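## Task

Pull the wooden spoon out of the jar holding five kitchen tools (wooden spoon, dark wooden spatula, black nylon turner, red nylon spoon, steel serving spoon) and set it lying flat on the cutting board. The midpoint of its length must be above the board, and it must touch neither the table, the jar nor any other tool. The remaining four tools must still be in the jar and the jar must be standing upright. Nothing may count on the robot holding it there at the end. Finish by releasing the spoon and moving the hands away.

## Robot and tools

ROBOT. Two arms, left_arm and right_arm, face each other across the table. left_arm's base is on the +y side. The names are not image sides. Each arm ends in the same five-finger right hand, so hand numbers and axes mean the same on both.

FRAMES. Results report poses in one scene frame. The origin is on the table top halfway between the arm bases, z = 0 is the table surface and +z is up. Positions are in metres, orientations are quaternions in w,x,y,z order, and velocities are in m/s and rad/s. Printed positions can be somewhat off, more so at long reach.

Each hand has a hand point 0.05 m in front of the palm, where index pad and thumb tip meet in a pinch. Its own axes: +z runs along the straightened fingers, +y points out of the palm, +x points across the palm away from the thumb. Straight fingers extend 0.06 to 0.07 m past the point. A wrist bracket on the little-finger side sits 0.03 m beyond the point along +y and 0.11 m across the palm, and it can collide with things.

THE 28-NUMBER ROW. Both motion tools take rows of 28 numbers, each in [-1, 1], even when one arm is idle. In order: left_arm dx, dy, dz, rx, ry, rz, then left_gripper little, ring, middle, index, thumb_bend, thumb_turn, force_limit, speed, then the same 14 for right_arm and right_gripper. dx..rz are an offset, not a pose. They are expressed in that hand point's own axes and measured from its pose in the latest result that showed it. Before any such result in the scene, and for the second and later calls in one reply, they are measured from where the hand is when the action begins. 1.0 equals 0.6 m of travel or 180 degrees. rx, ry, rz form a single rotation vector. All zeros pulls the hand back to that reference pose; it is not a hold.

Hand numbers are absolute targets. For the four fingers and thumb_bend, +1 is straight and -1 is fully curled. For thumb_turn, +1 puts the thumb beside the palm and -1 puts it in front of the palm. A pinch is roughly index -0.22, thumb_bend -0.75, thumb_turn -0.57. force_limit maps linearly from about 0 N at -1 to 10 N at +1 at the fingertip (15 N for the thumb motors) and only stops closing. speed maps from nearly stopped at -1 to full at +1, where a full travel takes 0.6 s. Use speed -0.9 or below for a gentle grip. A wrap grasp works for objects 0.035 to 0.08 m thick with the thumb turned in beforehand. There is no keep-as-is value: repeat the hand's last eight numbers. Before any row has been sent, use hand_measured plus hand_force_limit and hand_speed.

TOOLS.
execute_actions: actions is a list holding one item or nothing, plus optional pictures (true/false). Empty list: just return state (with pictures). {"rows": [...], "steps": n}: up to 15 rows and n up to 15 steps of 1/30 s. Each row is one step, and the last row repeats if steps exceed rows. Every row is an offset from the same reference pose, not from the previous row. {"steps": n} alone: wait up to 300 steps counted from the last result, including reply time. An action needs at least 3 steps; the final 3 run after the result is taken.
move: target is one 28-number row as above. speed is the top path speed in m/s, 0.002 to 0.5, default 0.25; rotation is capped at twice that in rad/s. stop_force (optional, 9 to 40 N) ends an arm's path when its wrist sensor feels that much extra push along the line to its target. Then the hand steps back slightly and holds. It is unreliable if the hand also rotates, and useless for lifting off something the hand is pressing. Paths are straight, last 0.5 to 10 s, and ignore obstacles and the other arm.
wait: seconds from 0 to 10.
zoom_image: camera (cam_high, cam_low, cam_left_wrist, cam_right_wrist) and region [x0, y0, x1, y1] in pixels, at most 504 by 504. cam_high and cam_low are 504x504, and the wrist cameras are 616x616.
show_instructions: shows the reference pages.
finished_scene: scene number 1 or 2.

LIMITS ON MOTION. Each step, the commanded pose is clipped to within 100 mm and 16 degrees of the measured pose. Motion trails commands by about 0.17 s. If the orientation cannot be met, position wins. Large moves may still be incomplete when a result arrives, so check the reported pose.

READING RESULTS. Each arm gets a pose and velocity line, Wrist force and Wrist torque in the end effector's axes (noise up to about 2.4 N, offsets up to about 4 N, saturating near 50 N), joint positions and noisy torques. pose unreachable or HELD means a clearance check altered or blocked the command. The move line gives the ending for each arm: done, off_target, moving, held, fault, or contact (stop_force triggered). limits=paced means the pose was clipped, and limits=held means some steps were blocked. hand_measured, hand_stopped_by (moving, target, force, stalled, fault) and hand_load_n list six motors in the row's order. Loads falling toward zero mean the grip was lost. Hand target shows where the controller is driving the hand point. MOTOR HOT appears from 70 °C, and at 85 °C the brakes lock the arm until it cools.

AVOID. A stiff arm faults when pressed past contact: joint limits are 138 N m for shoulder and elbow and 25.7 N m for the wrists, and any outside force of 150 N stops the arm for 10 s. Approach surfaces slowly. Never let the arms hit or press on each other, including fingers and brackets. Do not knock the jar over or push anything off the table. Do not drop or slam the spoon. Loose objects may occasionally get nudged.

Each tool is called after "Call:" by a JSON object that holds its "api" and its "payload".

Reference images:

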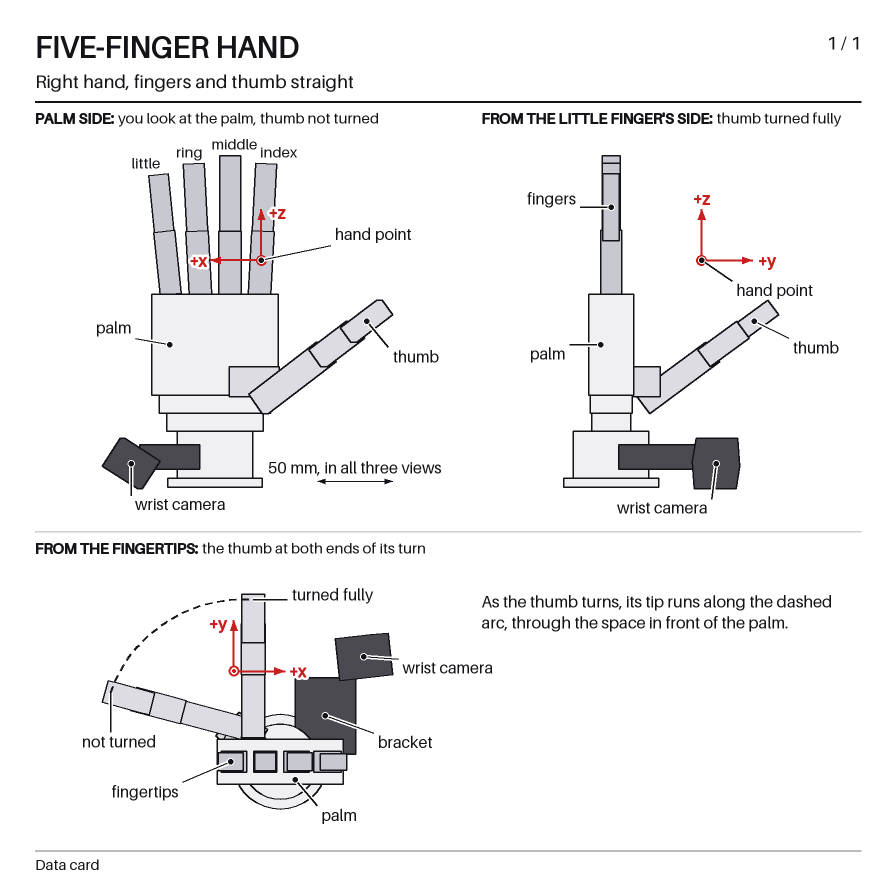

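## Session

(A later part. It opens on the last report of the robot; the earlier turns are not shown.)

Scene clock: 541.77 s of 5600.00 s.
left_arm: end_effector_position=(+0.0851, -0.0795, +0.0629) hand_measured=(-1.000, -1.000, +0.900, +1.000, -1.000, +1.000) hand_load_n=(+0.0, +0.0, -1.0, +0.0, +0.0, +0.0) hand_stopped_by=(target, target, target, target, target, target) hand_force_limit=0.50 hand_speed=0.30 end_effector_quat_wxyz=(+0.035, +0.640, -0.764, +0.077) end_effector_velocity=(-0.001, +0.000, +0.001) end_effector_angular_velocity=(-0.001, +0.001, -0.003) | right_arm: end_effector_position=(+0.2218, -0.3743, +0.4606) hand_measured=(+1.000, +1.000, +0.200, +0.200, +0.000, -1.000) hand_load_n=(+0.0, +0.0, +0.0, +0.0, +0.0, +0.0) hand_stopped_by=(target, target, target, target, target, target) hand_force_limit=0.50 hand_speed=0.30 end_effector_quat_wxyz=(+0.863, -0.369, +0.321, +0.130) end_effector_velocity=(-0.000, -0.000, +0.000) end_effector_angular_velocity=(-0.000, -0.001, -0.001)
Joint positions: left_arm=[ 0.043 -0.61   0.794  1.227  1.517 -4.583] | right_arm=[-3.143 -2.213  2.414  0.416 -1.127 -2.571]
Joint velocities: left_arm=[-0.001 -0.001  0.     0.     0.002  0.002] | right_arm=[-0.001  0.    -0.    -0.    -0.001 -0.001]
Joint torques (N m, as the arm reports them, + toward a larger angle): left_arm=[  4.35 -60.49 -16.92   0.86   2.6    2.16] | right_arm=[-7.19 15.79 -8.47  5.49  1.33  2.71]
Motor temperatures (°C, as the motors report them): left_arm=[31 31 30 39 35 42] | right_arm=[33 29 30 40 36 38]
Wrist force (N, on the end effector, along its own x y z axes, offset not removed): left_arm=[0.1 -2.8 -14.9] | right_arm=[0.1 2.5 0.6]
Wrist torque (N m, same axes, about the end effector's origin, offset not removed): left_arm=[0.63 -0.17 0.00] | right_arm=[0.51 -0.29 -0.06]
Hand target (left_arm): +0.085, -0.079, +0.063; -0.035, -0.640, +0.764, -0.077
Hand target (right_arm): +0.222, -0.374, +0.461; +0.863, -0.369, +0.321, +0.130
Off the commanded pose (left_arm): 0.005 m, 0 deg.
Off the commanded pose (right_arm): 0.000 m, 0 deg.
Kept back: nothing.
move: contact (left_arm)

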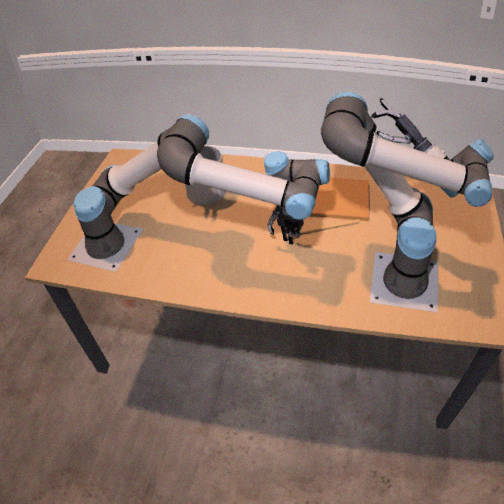

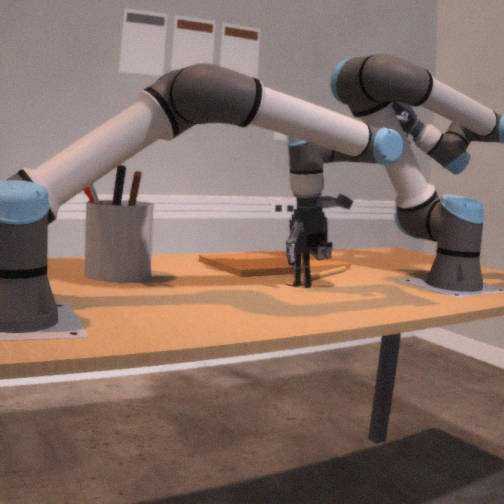

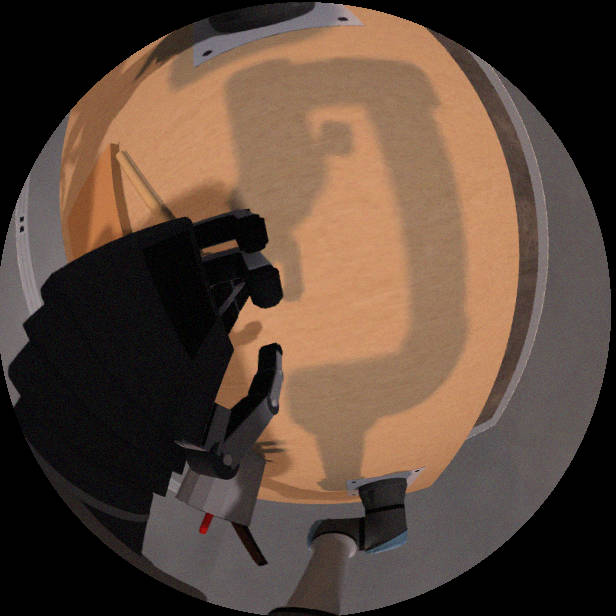

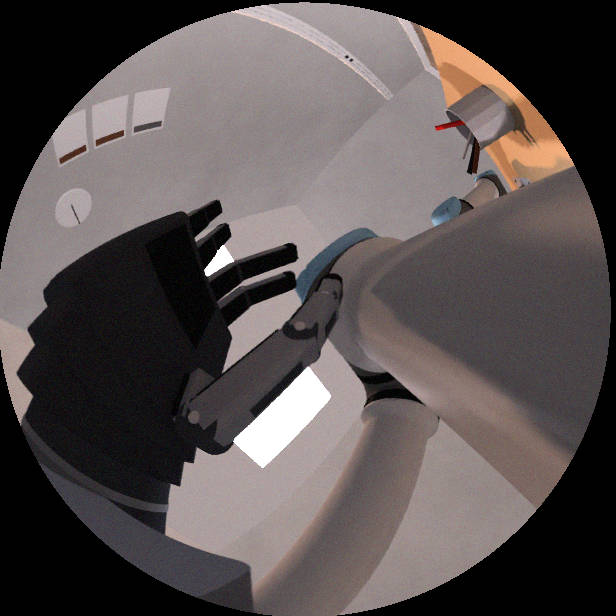

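Call:
{"api": "move", "payload": {"target": [-0.02,-0.035,-0.03,0,0,0,-1,-1,0.9,1,-1,1,0.5,0.3,0,0,0,0,0,0,1,1,0.2,0.2,0,-1,0.5,0.3], "speed": 0.03}}

Call:
{"api": "move", "payload": {"target": [0,0,0.04,0,0,0,-1,-1,0.9,1,-1,1,0.5,0.3,0,0,0,0,0,0,1,1,0.2,0.2,0,-1,0.5,0.3], "speed": 0.004, "stop_force": 9}}

Call:
{"api": "zoom_image", "payload": {"camera": "cam_low", "region": [190,220,370,310]}}

Call:
{"api": "zoom_image", "payload": {"camera": "cam_high", "region": [220,160,400,270]}}

Scene clock: 543.40 s of 5600.00 s.
left_arm: end_effector_position=(+0.1069, -0.0685, +0.0802) hand_measured=(-1.000, -1.000, +0.900, +1.000, -1.000, +1.000) hand_load_n=(+0.0, +0.0, +0.0, +0.0, +0.0, +0.0) hand_stopped_by=(target, target, target, target, target, target) hand_force_limit=0.50 hand_speed=0.30 end_effector_quat_wxyz=(+0.035, +0.640, -0.764, +0.077) end_effector_velocity=(+0.001, +0.001, +0.001) end_effector_angular_velocity=(-0.001, -0.001, -0.002) | right_arm: end_effector_position=(+0.2218, -0.3743, +0.4606) hand_measured=(+1.000, +1.000, +0.200, +0.200, +0.000, -1.000) hand_load_n=(+0.0, +0.0, +0.0, +0.0, +0.0, +0.0) hand_stopped_by=(target, target, target, target, target, target) hand_force_limit=0.50 hand_speed=0.30 end_effector_quat_wxyz=(+0.863, -0.369, +0.321, +0.130) end_effector_velocity=(+0.000, +0.000, +0.000) end_effector_angular_velocity=(+0.001, +0.001, +0.000)
Joint positions: left_arm=[ 0.077 -0.643  0.811  1.241  1.522 -4.55 ] | right_arm=[-3.143 -2.213  2.414  0.416 -1.127 -2.571]
Joint velocities: left_arm=[ 0.002 -0.003  0.001  0.001 -0.     0.004] | right_arm=[ 0.    -0.     0.     0.     0.     0.001]
Joint torques (N m, as the arm reports them, + toward a larger angle): left_arm=[  7.06 -71.59 -12.52   4.53   2.37   2.44] | right_arm=[ -6.75  16.6  -10.04   5.58   1.48   2.4 ]
Motor temperatures (°C, as the motors report them): left_arm=[31 31 30 39 35 42] | right_arm=[33 29 30 40 36 38]
Wrist force (N, on the end effector, along its own x y z axes, offset not removed): left_arm=[-0.6 -1.4 2.0] | right_arm=[0.9 1.7 1.8]
Wrist torque (N m, same axes, about the end effector's origin, offset not removed): left_arm=[-0.31 -0.23 0.07] | right_arm=[0.34 -0.40 -0.03]
Hand target (left_arm): +0.107, -0.068, +0.080; -0.035, -0.640, +0.764, -0.077
Hand target (right_arm): +0.222, -0.374, +0.461; +0.863, -0.369, +0.321, +0.130
Off the commanded pose (left_arm): 0.000 m, 0 deg.
Off the commanded pose (right_arm): 0.000 m, 0 deg.
Kept back: nothing.
move: done

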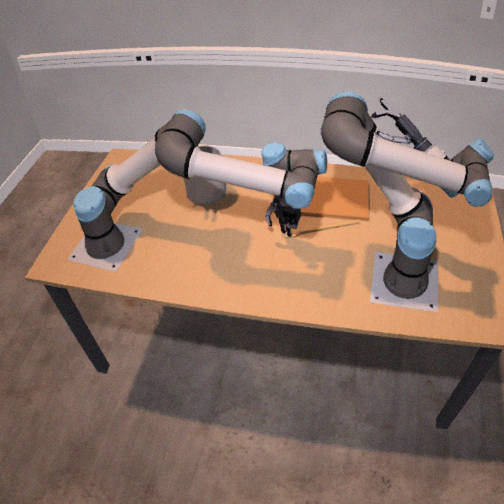

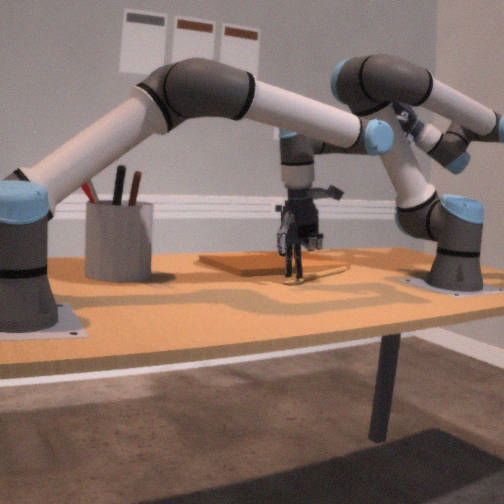

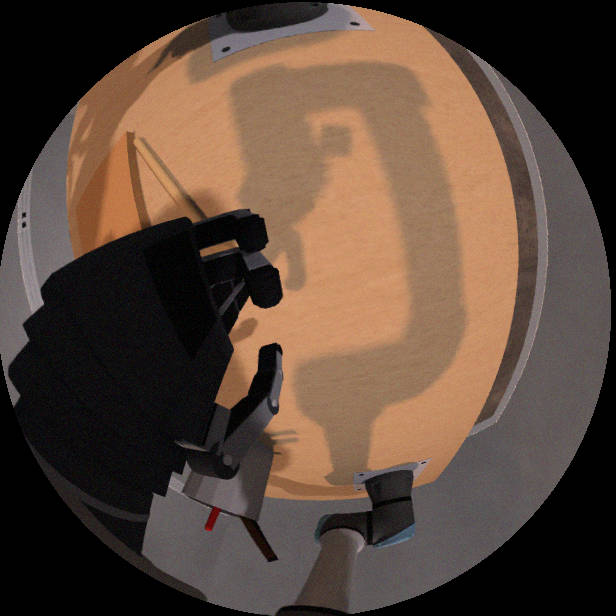

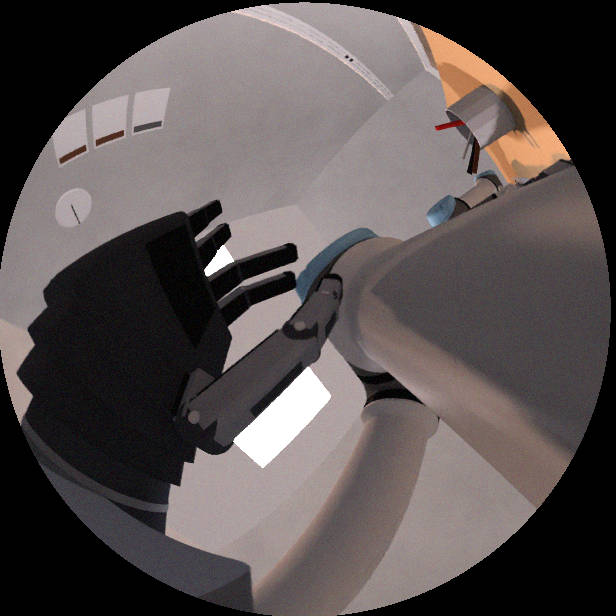

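Scene clock: 546.17 s of 5600.00 s.
left_arm: end_effector_position=(+0.1073, -0.0701, +0.0707) hand_measured=(-1.000, -1.000, +0.900, +1.000, -1.000, +1.000) hand_load_n=(+0.0, +0.0, -1.0, +0.0, +0.0, +0.0) hand_stopped_by=(target, target, target, target, target, target) hand_force_limit=0.50 hand_speed=0.30 end_effector_quat_wxyz=(+0.035, +0.640, -0.764, +0.077) end_effector_velocity=(-0.000, +0.000, -0.001) end_effector_angular_velocity=(+0.002, -0.000, +0.001) | right_arm: end_effector_position=(+0.2218, -0.3743, +0.4606) hand_measured=(+1.000, +1.000, +0.200, +0.200, +0.000, -1.000) hand_load_n=(+0.0, +0.0, +0.0, +0.0, +0.0, +0.0) hand_stopped_by=(target, target, target, target, target, target) hand_force_limit=0.50 hand_speed=0.30 end_effector_quat_wxyz=(+0.863, -0.369, +0.321, +0.130) end_effector_velocity=(-0.000, -0.000, +0.000) end_effector_angular_velocity=(+0.000, -0.001, +0.001)
Joint positions: left_arm=[ 0.078 -0.633  0.816  1.226  1.522 -4.549] | right_arm=[-3.143 -2.213  2.414  0.416 -1.127 -2.571]
Joint velocities: left_arm=[-0.     0.001  0.     0.    -0.001 -0.002] | right_arm=[ 0.001  0.001 -0.     0.    -0.001 -0.001]
Joint torques (N m, as the arm reports them, + toward a larger angle): left_arm=[  4.55 -59.33 -18.82  -0.04   2.84   2.17] | right_arm=[-7.5  17.08 -8.67  5.47  1.51  2.68]
Motor temperatures (°C, as the motors report them): left_arm=[31 31 30 39 35 42] | right_arm=[33 29 30 40 36 38]
Wrist force (N, on the end effector, along its own x y z axes, offset not removed): left_arm=[-1.5 -2.6 -17.8] | right_arm=[2.4 1.2 1.7]
Wrist torque (N m, same axes, about the end effector's origin, offset not removed): left_arm=[0.75 -0.39 -0.03] | right_arm=[0.20 -0.62 0.06]
Hand target (left_arm): +0.107, -0.070, +0.071; -0.035, -0.640, +0.764, -0.077
Hand target (right_arm): +0.222, -0.374, +0.461; +0.863, -0.369, +0.321, +0.130
Off the commanded pose (left_arm): 0.014 m, 0 deg.
Off the commanded pose (right_arm): 0.000 m, 0 deg.
Kept back: nothing.
move: contact (left_arm)

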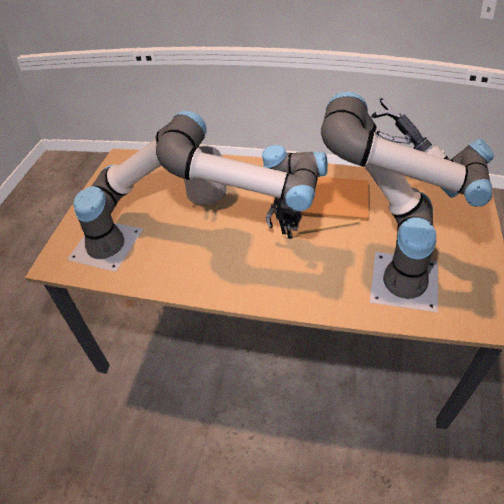

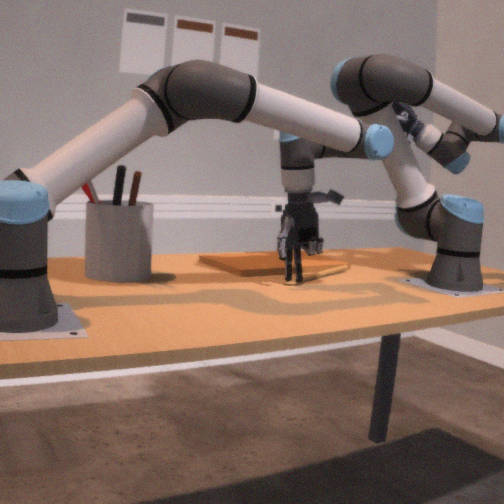

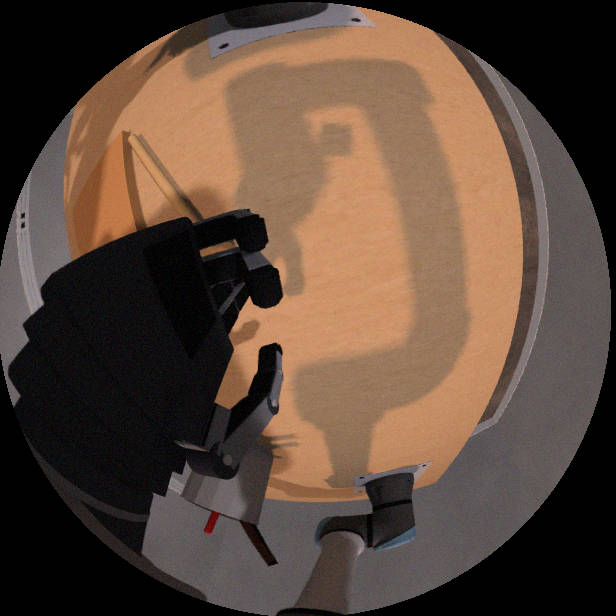

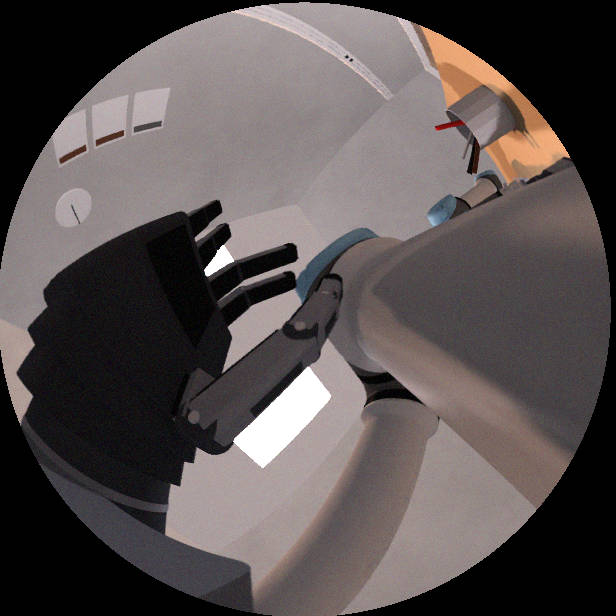

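Region (190, 220, 370, 310) of cam_low's 504x504 image, scaled by 2.800, with more detail than that image has.

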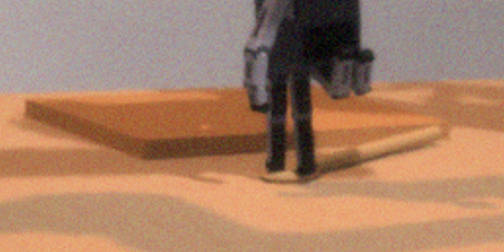

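Region (220, 160, 400, 270) of cam_high's 504x504 image, scaled by 2.800, with more detail than that image has.

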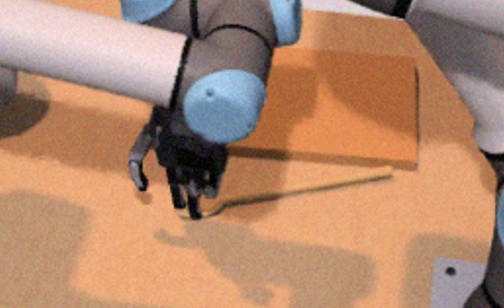

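Call:
{"api": "move", "payload": {"target": [-0.03,0.347,-0.03,0,0,0,-1,-1,0.9,1,-1,1,0.5,0.3,0,0,0,0,0,0,1,1,0.2,0.2,0,-1,0.5,0.3], "speed": 0.025}}

Scene clock: 555.13 s of 5600.00 s.
left_arm: end_effector_position=(-0.0949, -0.0149, +0.0707) hand_measured=(-1.000, -1.000, +0.900, +1.000, -1.000, +1.000) hand_load_n=(+0.0, +0.0, +0.0, +0.0, +0.0, +0.0) hand_stopped_by=(target, target, target, target, target, target) hand_force_limit=0.50 hand_speed=0.30 end_effector_quat_wxyz=(+0.035, +0.640, -0.764, +0.077) end_effector_velocity=(-0.003, +0.001, -0.001) end_effector_angular_velocity=(+0.001, -0.001, -0.001) | right_arm: end_effector_position=(+0.2218, -0.3743, +0.4606) hand_measured=(+1.000, +1.000, +0.200, +0.200, +0.000, -1.000) hand_load_n=(+0.0, +0.0, +0.0, +0.0, +0.0, +0.0) hand_stopped_by=(target, target, target, target, target, target) hand_force_limit=0.50 hand_speed=0.30 end_effector_quat_wxyz=(+0.863, -0.369, +0.321, +0.130) end_effector_velocity=(+0.000, -0.000, +0.000) end_effector_angular_velocity=(-0.000, -0.001, -0.001)
Joint positions: left_arm=[-0.273 -0.804  1.138  1.101  1.47  -4.897] | right_arm=[-3.143 -2.213  2.414  0.416 -1.127 -2.571]
Joint velocities: left_arm=[-0.006  0.001  0.001 -0.    -0.001 -0.005] | right_arm=[-0.001  0.    -0.     0.    -0.    -0.001]
Joint torques (N m, as the arm reports them, + toward a larger angle): left_arm=[ -6.49 -64.02 -11.75  -0.66  -2.35  -2.2 ] | right_arm=[-5.98 16.87 -9.25  5.64  1.5   2.55]
Motor temperatures (°C, as the motors report them): left_arm=[31 31 30 39 35 42] | right_arm=[33 29 30 40 36 38]
Wrist force (N, on the end effector, along its own x y z axes, offset not removed): left_arm=[0.8 -0.2 2.3] | right_arm=[1.5 2.3 2.0]
Wrist torque (N m, same axes, about the end effector's origin, offset not removed): left_arm=[-0.14 -0.47 0.13] | right_arm=[0.43 -0.46 0.07]
Hand target (left_arm): -0.095, -0.015, +0.071; -0.035, -0.640, +0.764, -0.077
Hand target (right_arm): +0.222, -0.374, +0.461; +0.863, -0.369, +0.321, +0.130
Off the commanded pose (left_arm): 0.000 m, 0 deg.
Off the commanded pose (right_arm): 0.000 m, 0 deg.
Kept back: nothing.
move: done

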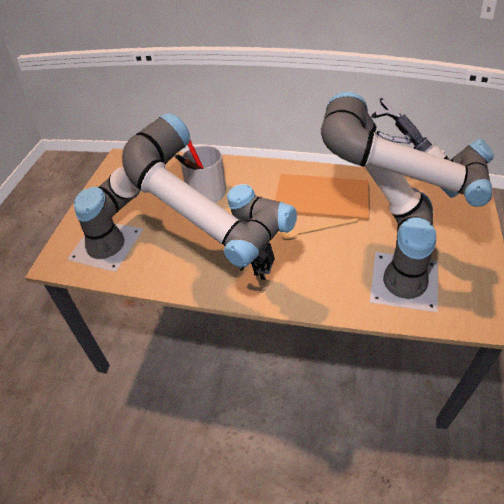

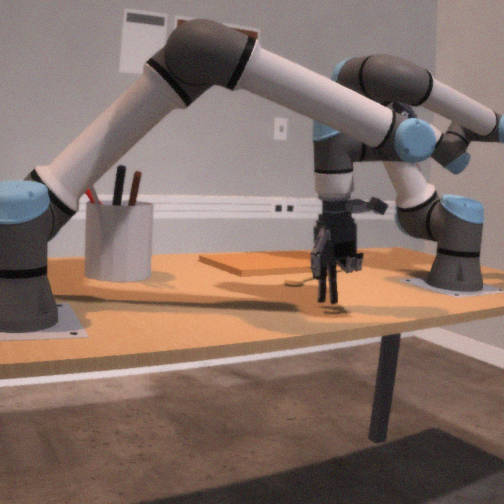

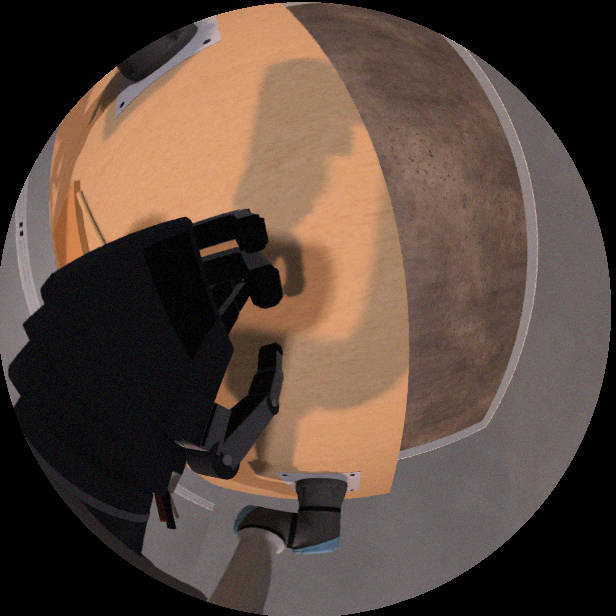

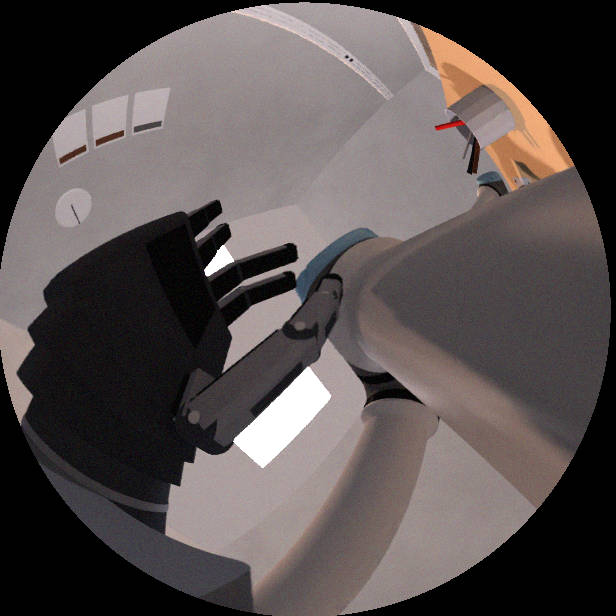

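Call:
{"api": "move", "payload": {"target": [0,0,-0.05,0,0,0,-1,-1,0.9,1,-1,1,0.5,0.3,0,0,0,0,0,0,1,1,0.2,0.2,0,-1,0.5,0.3], "speed": 0.1}}

Call:
{"api": "move", "payload": {"target": [0.015,-0.415,0.02,0,0,0,-1,-1,0.9,1,-1,1,0.5,0.3,0,0,0,0,0,0,1,1,0.2,0.2,0,-1,0.5,0.3], "speed": 0.15}}

Call:
{"api": "move", "payload": {"target": [0,0,0.06,0,0,0,-1,-1,0.9,1,-1,1,0.5,0.3,0,0,0,0,0,0,1,1,0.2,0.2,0,-1,0.5,0.3], "speed": 0.004, "stop_force": 9}}

Call:
{"api": "zoom_image", "payload": {"camera": "cam_low", "region": [190,220,370,310]}}

Call:
{"api": "zoom_image", "payload": {"camera": "cam_high", "region": [220,160,400,270]}}

Scene clock: 556.43 s of 5600.00 s.
left_arm: end_effector_position=(-0.0962, -0.0101, +0.1000) hand_measured=(-1.000, -1.000, +0.900, +1.000, -1.000, +1.000) hand_load_n=(+0.0, +0.0, +0.0, +0.0, +0.0, +0.0) hand_stopped_by=(target, target, target, target, target, target) hand_force_limit=0.50 hand_speed=0.30 end_effector_quat_wxyz=(+0.035, +0.640, -0.764, +0.077) end_effector_velocity=(-0.001, +0.000, +0.001) end_effector_angular_velocity=(+0.002, +0.001, -0.000) | right_arm: end_effector_position=(+0.2218, -0.3743, +0.4606) hand_measured=(+1.000, +1.000, +0.200, +0.200, +0.000, -1.000) hand_load_n=(+0.0, +0.0, +0.0, +0.0, +0.0, +0.0) hand_stopped_by=(target, target, target, target, target, target) hand_force_limit=0.50 hand_speed=0.30 end_effector_quat_wxyz=(+0.863, -0.369, +0.321, +0.130) end_effector_velocity=(+0.001, -0.001, -0.000) end_effector_angular_velocity=(+0.000, +0.001, -0.004)
Joint positions: left_arm=[-0.278 -0.838  1.121  1.152  1.47  -4.902] | right_arm=[-3.143 -2.213  2.414  0.416 -1.127 -2.571]
Joint velocities: left_arm=[-0.001 -0.    -0.002  0.005  0.001 -0.   ] | right_arm=[-0.004  0.     0.    -0.     0.001  0.   ]
Joint torques (N m, as the arm reports them, + toward a larger angle): left_arm=[ -7.58 -64.19 -28.73   4.36  -2.26  -2.41] | right_arm=[-6.3  16.21 -8.89  5.51  1.43  2.59]
Motor temperatures (°C, as the motors report them): left_arm=[31 31 30 39 35 42] | right_arm=[33 29 30 40 36 38]
Wrist force (N, on the end effector, along its own x y z axes, offset not removed): left_arm=[-0.3 -0.7 0.2] | right_arm=[1.7 0.8 2.2]
Wrist torque (N m, same axes, about the end effector's origin, offset not removed): left_arm=[-0.01 -0.17 0.09] | right_arm=[0.17 -0.43 0.07]
Hand target (left_arm): -0.096, -0.010, +0.100; -0.035, -0.640, +0.764, -0.077
Hand target (right_arm): +0.222, -0.374, +0.461; +0.863, -0.369, +0.321, +0.130
Off the commanded pose (left_arm): 0.000 m, 0 deg.
Off the commanded pose (right_arm): 0.000 m, 0 deg.
Kept back: nothing.
move: done

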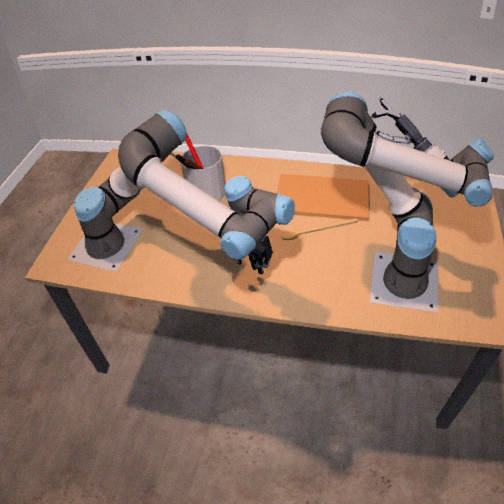

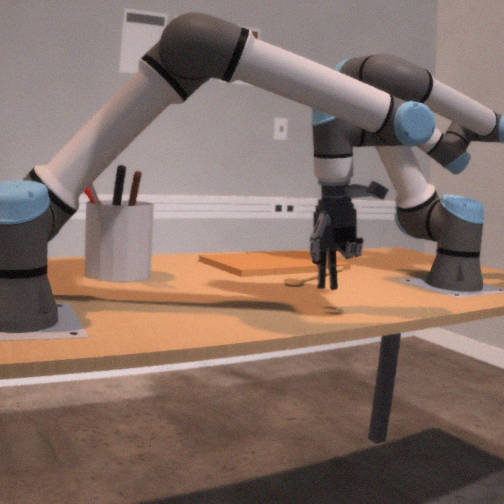

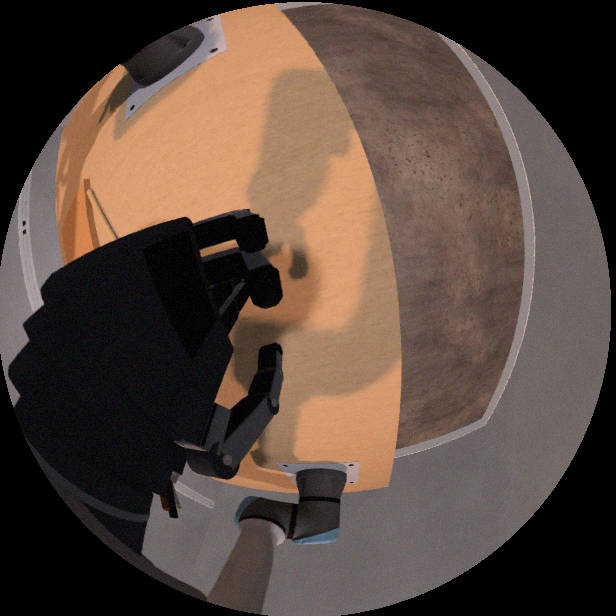

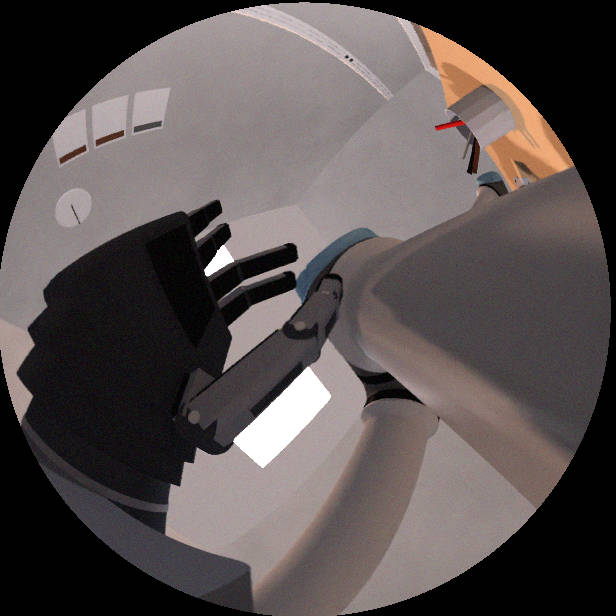

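Scene clock: 558.70 s of 5600.00 s.
left_arm: end_effector_position=(+0.1474, -0.0623, +0.1075) hand_measured=(-1.000, -1.000, +0.900, +1.000, -1.000, +1.000) hand_load_n=(+0.0, +0.0, +0.0, +0.0, +0.0, +0.0) hand_stopped_by=(target, target, target, target, target, target) hand_force_limit=0.50 hand_speed=0.30 end_effector_quat_wxyz=(+0.035, +0.640, -0.764, +0.077) end_effector_velocity=(+0.004, -0.002, -0.001) end_effector_angular_velocity=(+0.002, +0.001, -0.001) | right_arm: end_effector_position=(+0.2218, -0.3743, +0.4606) hand_measured=(+1.000, +1.000, +0.200, +0.200, +0.000, -1.000) hand_load_n=(+0.0, +0.0, +0.0, +0.0, +0.0, +0.0) hand_stopped_by=(target, target, target, target, target, target) hand_force_limit=0.50 hand_speed=0.30 end_effector_quat_wxyz=(+0.863, -0.369, +0.321, +0.130) end_effector_velocity=(+0.000, +0.000, -0.000) end_effector_angular_velocity=(-0.001, -0.000, -0.000)
Joint positions: left_arm=[ 0.141 -0.646  0.745  1.306  1.532 -4.486] | right_arm=[-3.143 -2.213  2.414  0.416 -1.127 -2.571]
Joint velocities: left_arm=[ 0.006  0.01  -0.017  0.008  0.002  0.006] | right_arm=[ 0.    -0.    -0.     0.     0.    -0.001]
Joint torques (N m, as the arm reports them, + toward a larger angle): left_arm=[  6.3  -42.36 -26.88   4.48   2.28   2.18] | right_arm=[-6.68 15.83 -9.37  5.73  1.41  2.52]
Motor temperatures (°C, as the motors report them): left_arm=[31 31 30 39 35 42] | right_arm=[33 29 30 40 36 38]
Wrist force (N, on the end effector, along its own x y z axes, offset not removed): left_arm=[-0.6 -1.3 1.5] | right_arm=[0.7 1.6 2.1]
Wrist torque (N m, same axes, about the end effector's origin, offset not removed): left_arm=[-0.25 -0.23 0.06] | right_arm=[0.27 -0.43 0.05]
Hand target (left_arm): +0.148, -0.062, +0.107; -0.035, -0.640, +0.764, -0.077
Hand target (right_arm): +0.222, -0.374, +0.461; +0.863, -0.369, +0.321, +0.130
Off the commanded pose (left_arm): 0.001 m, 0 deg.
Off the commanded pose (right_arm): 0.000 m, 0 deg.
Kept back: nothing.
move: done

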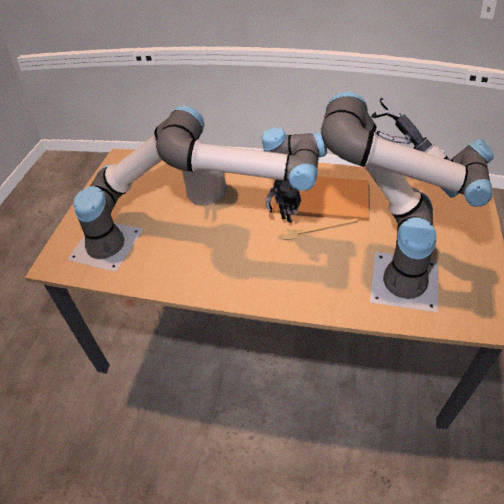

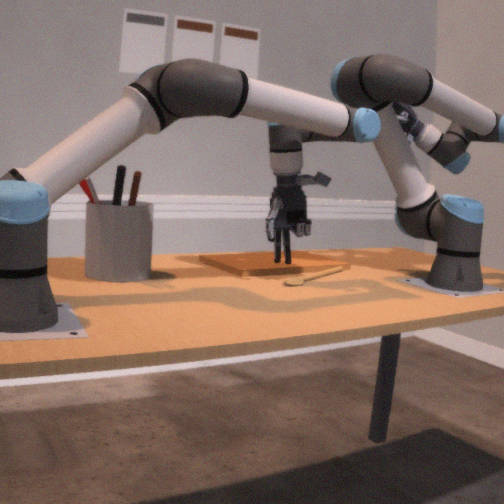

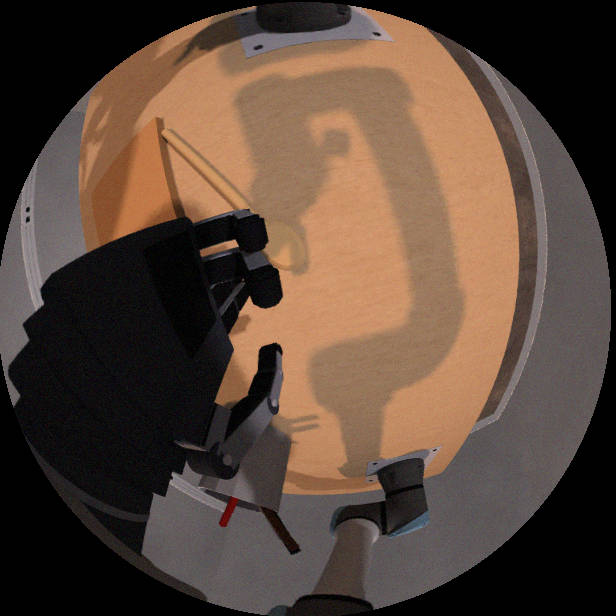

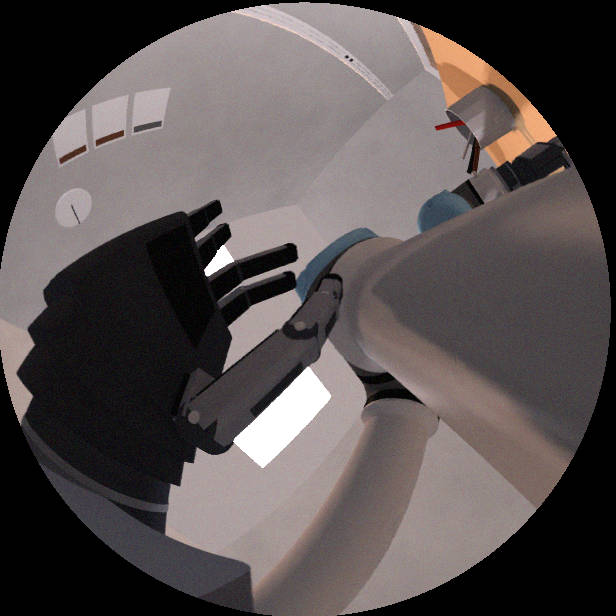

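Scene clock: 567.93 s of 5600.00 s.
left_arm: end_effector_position=(+0.1490, -0.0681, +0.0721) hand_measured=(-1.000, -1.000, +0.900, +1.000, -1.000, +1.000) hand_load_n=(+0.0, +0.0, +0.0, +0.0, +0.0, +0.0) hand_stopped_by=(target, target, target, target, target, target) hand_force_limit=0.50 hand_speed=0.30 end_effector_quat_wxyz=(+0.035, +0.640, -0.764, +0.077) end_effector_velocity=(-0.000, -0.000, -0.001) end_effector_angular_velocity=(+0.000, -0.000, -0.001) | right_arm: end_effector_position=(+0.2218, -0.3743, +0.4606) hand_measured=(+1.000, +1.000, +0.200, +0.200, +0.000, -1.000) hand_load_n=(+0.0, +0.0, +0.0, +0.0, +0.0, +0.0) hand_stopped_by=(target, target, target, target, target, target) hand_force_limit=0.50 hand_speed=0.30 end_effector_quat_wxyz=(+0.863, -0.369, +0.321, +0.130) end_effector_velocity=(-0.000, +0.000, -0.000) end_effector_angular_velocity=(-0.000, +0.000, +0.001)
Joint positions: left_arm=[ 0.143 -0.61   0.768  1.248  1.533 -4.484] | right_arm=[-3.143 -2.213  2.414  0.416 -1.127 -2.571]
Joint velocities: left_arm=[-0.     0.001  0.001 -0.002 -0.     0.001] | right_arm=[ 0.001 -0.     0.     0.     0.     0.   ]
Joint torques (N m, as the arm reports them, + toward a larger angle): left_arm=[  7.14 -43.5  -12.71  -1.14   2.46   2.45] | right_arm=[-7.17 16.12 -9.36  5.63  1.52  2.47]
Motor temperatures (°C, as the motors report them): left_arm=[31 31 30 39 35 42] | right_arm=[33 29 30 40 36 38]
Wrist force (N, on the end effector, along its own x y z axes, offset not removed): left_arm=[1.1 -1.2 0.5] | right_arm=[0.6 2.9 2.5]
Wrist torque (N m, same axes, about the end effector's origin, offset not removed): left_arm=[-0.06 -0.45 0.08] | right_arm=[0.44 -0.39 0.10]
Hand target (left_arm): +0.149, -0.068, +0.072; -0.035, -0.640, +0.764, -0.077
Hand target (right_arm): +0.222, -0.374, +0.461; +0.863, -0.369, +0.321, +0.130
Off the commanded pose (left_arm): 0.000 m, 0 deg.
Off the commanded pose (right_arm): 0.000 m, 0 deg.
Kept back: nothing.
move: done

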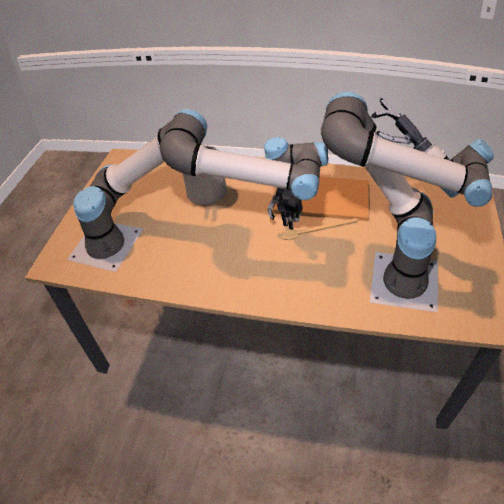

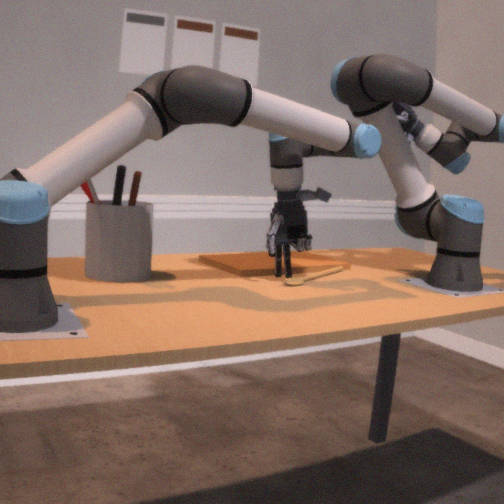

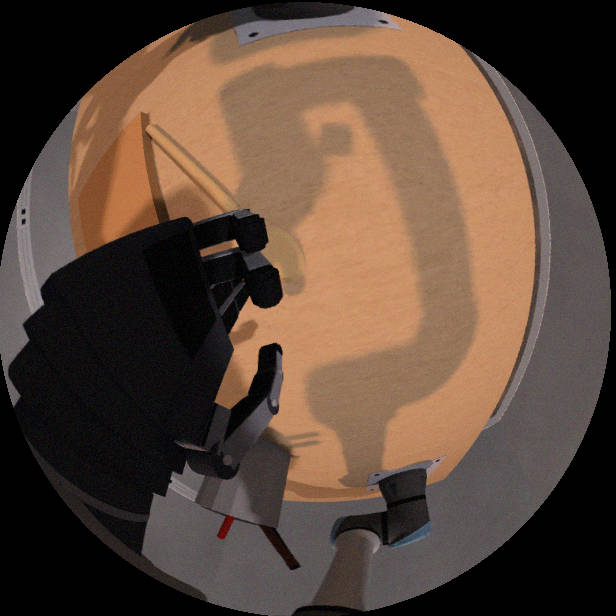

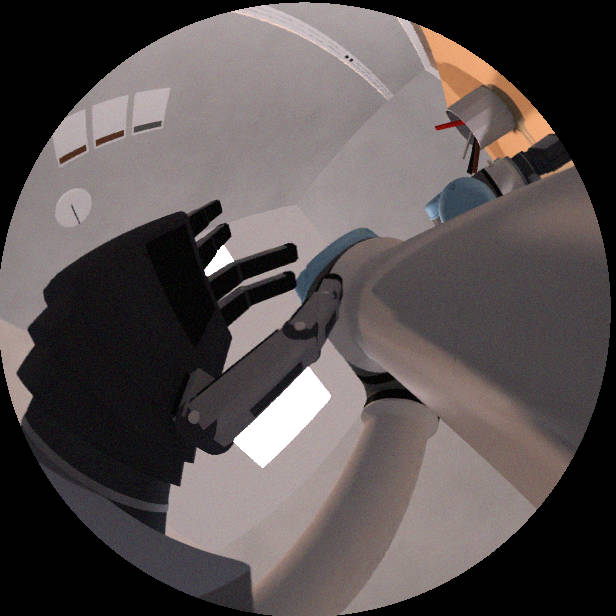

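Region (190, 220, 370, 310) of cam_low's 504x504 image, scaled by 2.800, with more detail than that image has.

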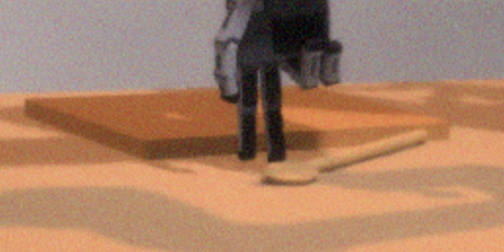

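Region (220, 160, 400, 270) of cam_high's 504x504 image, scaled by 2.800, with more detail than that image has.

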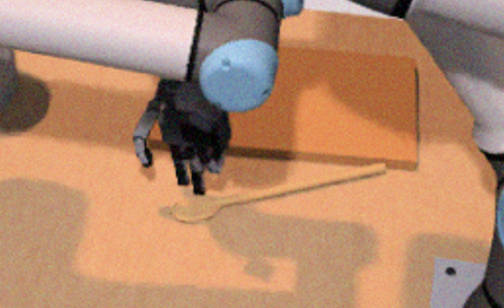

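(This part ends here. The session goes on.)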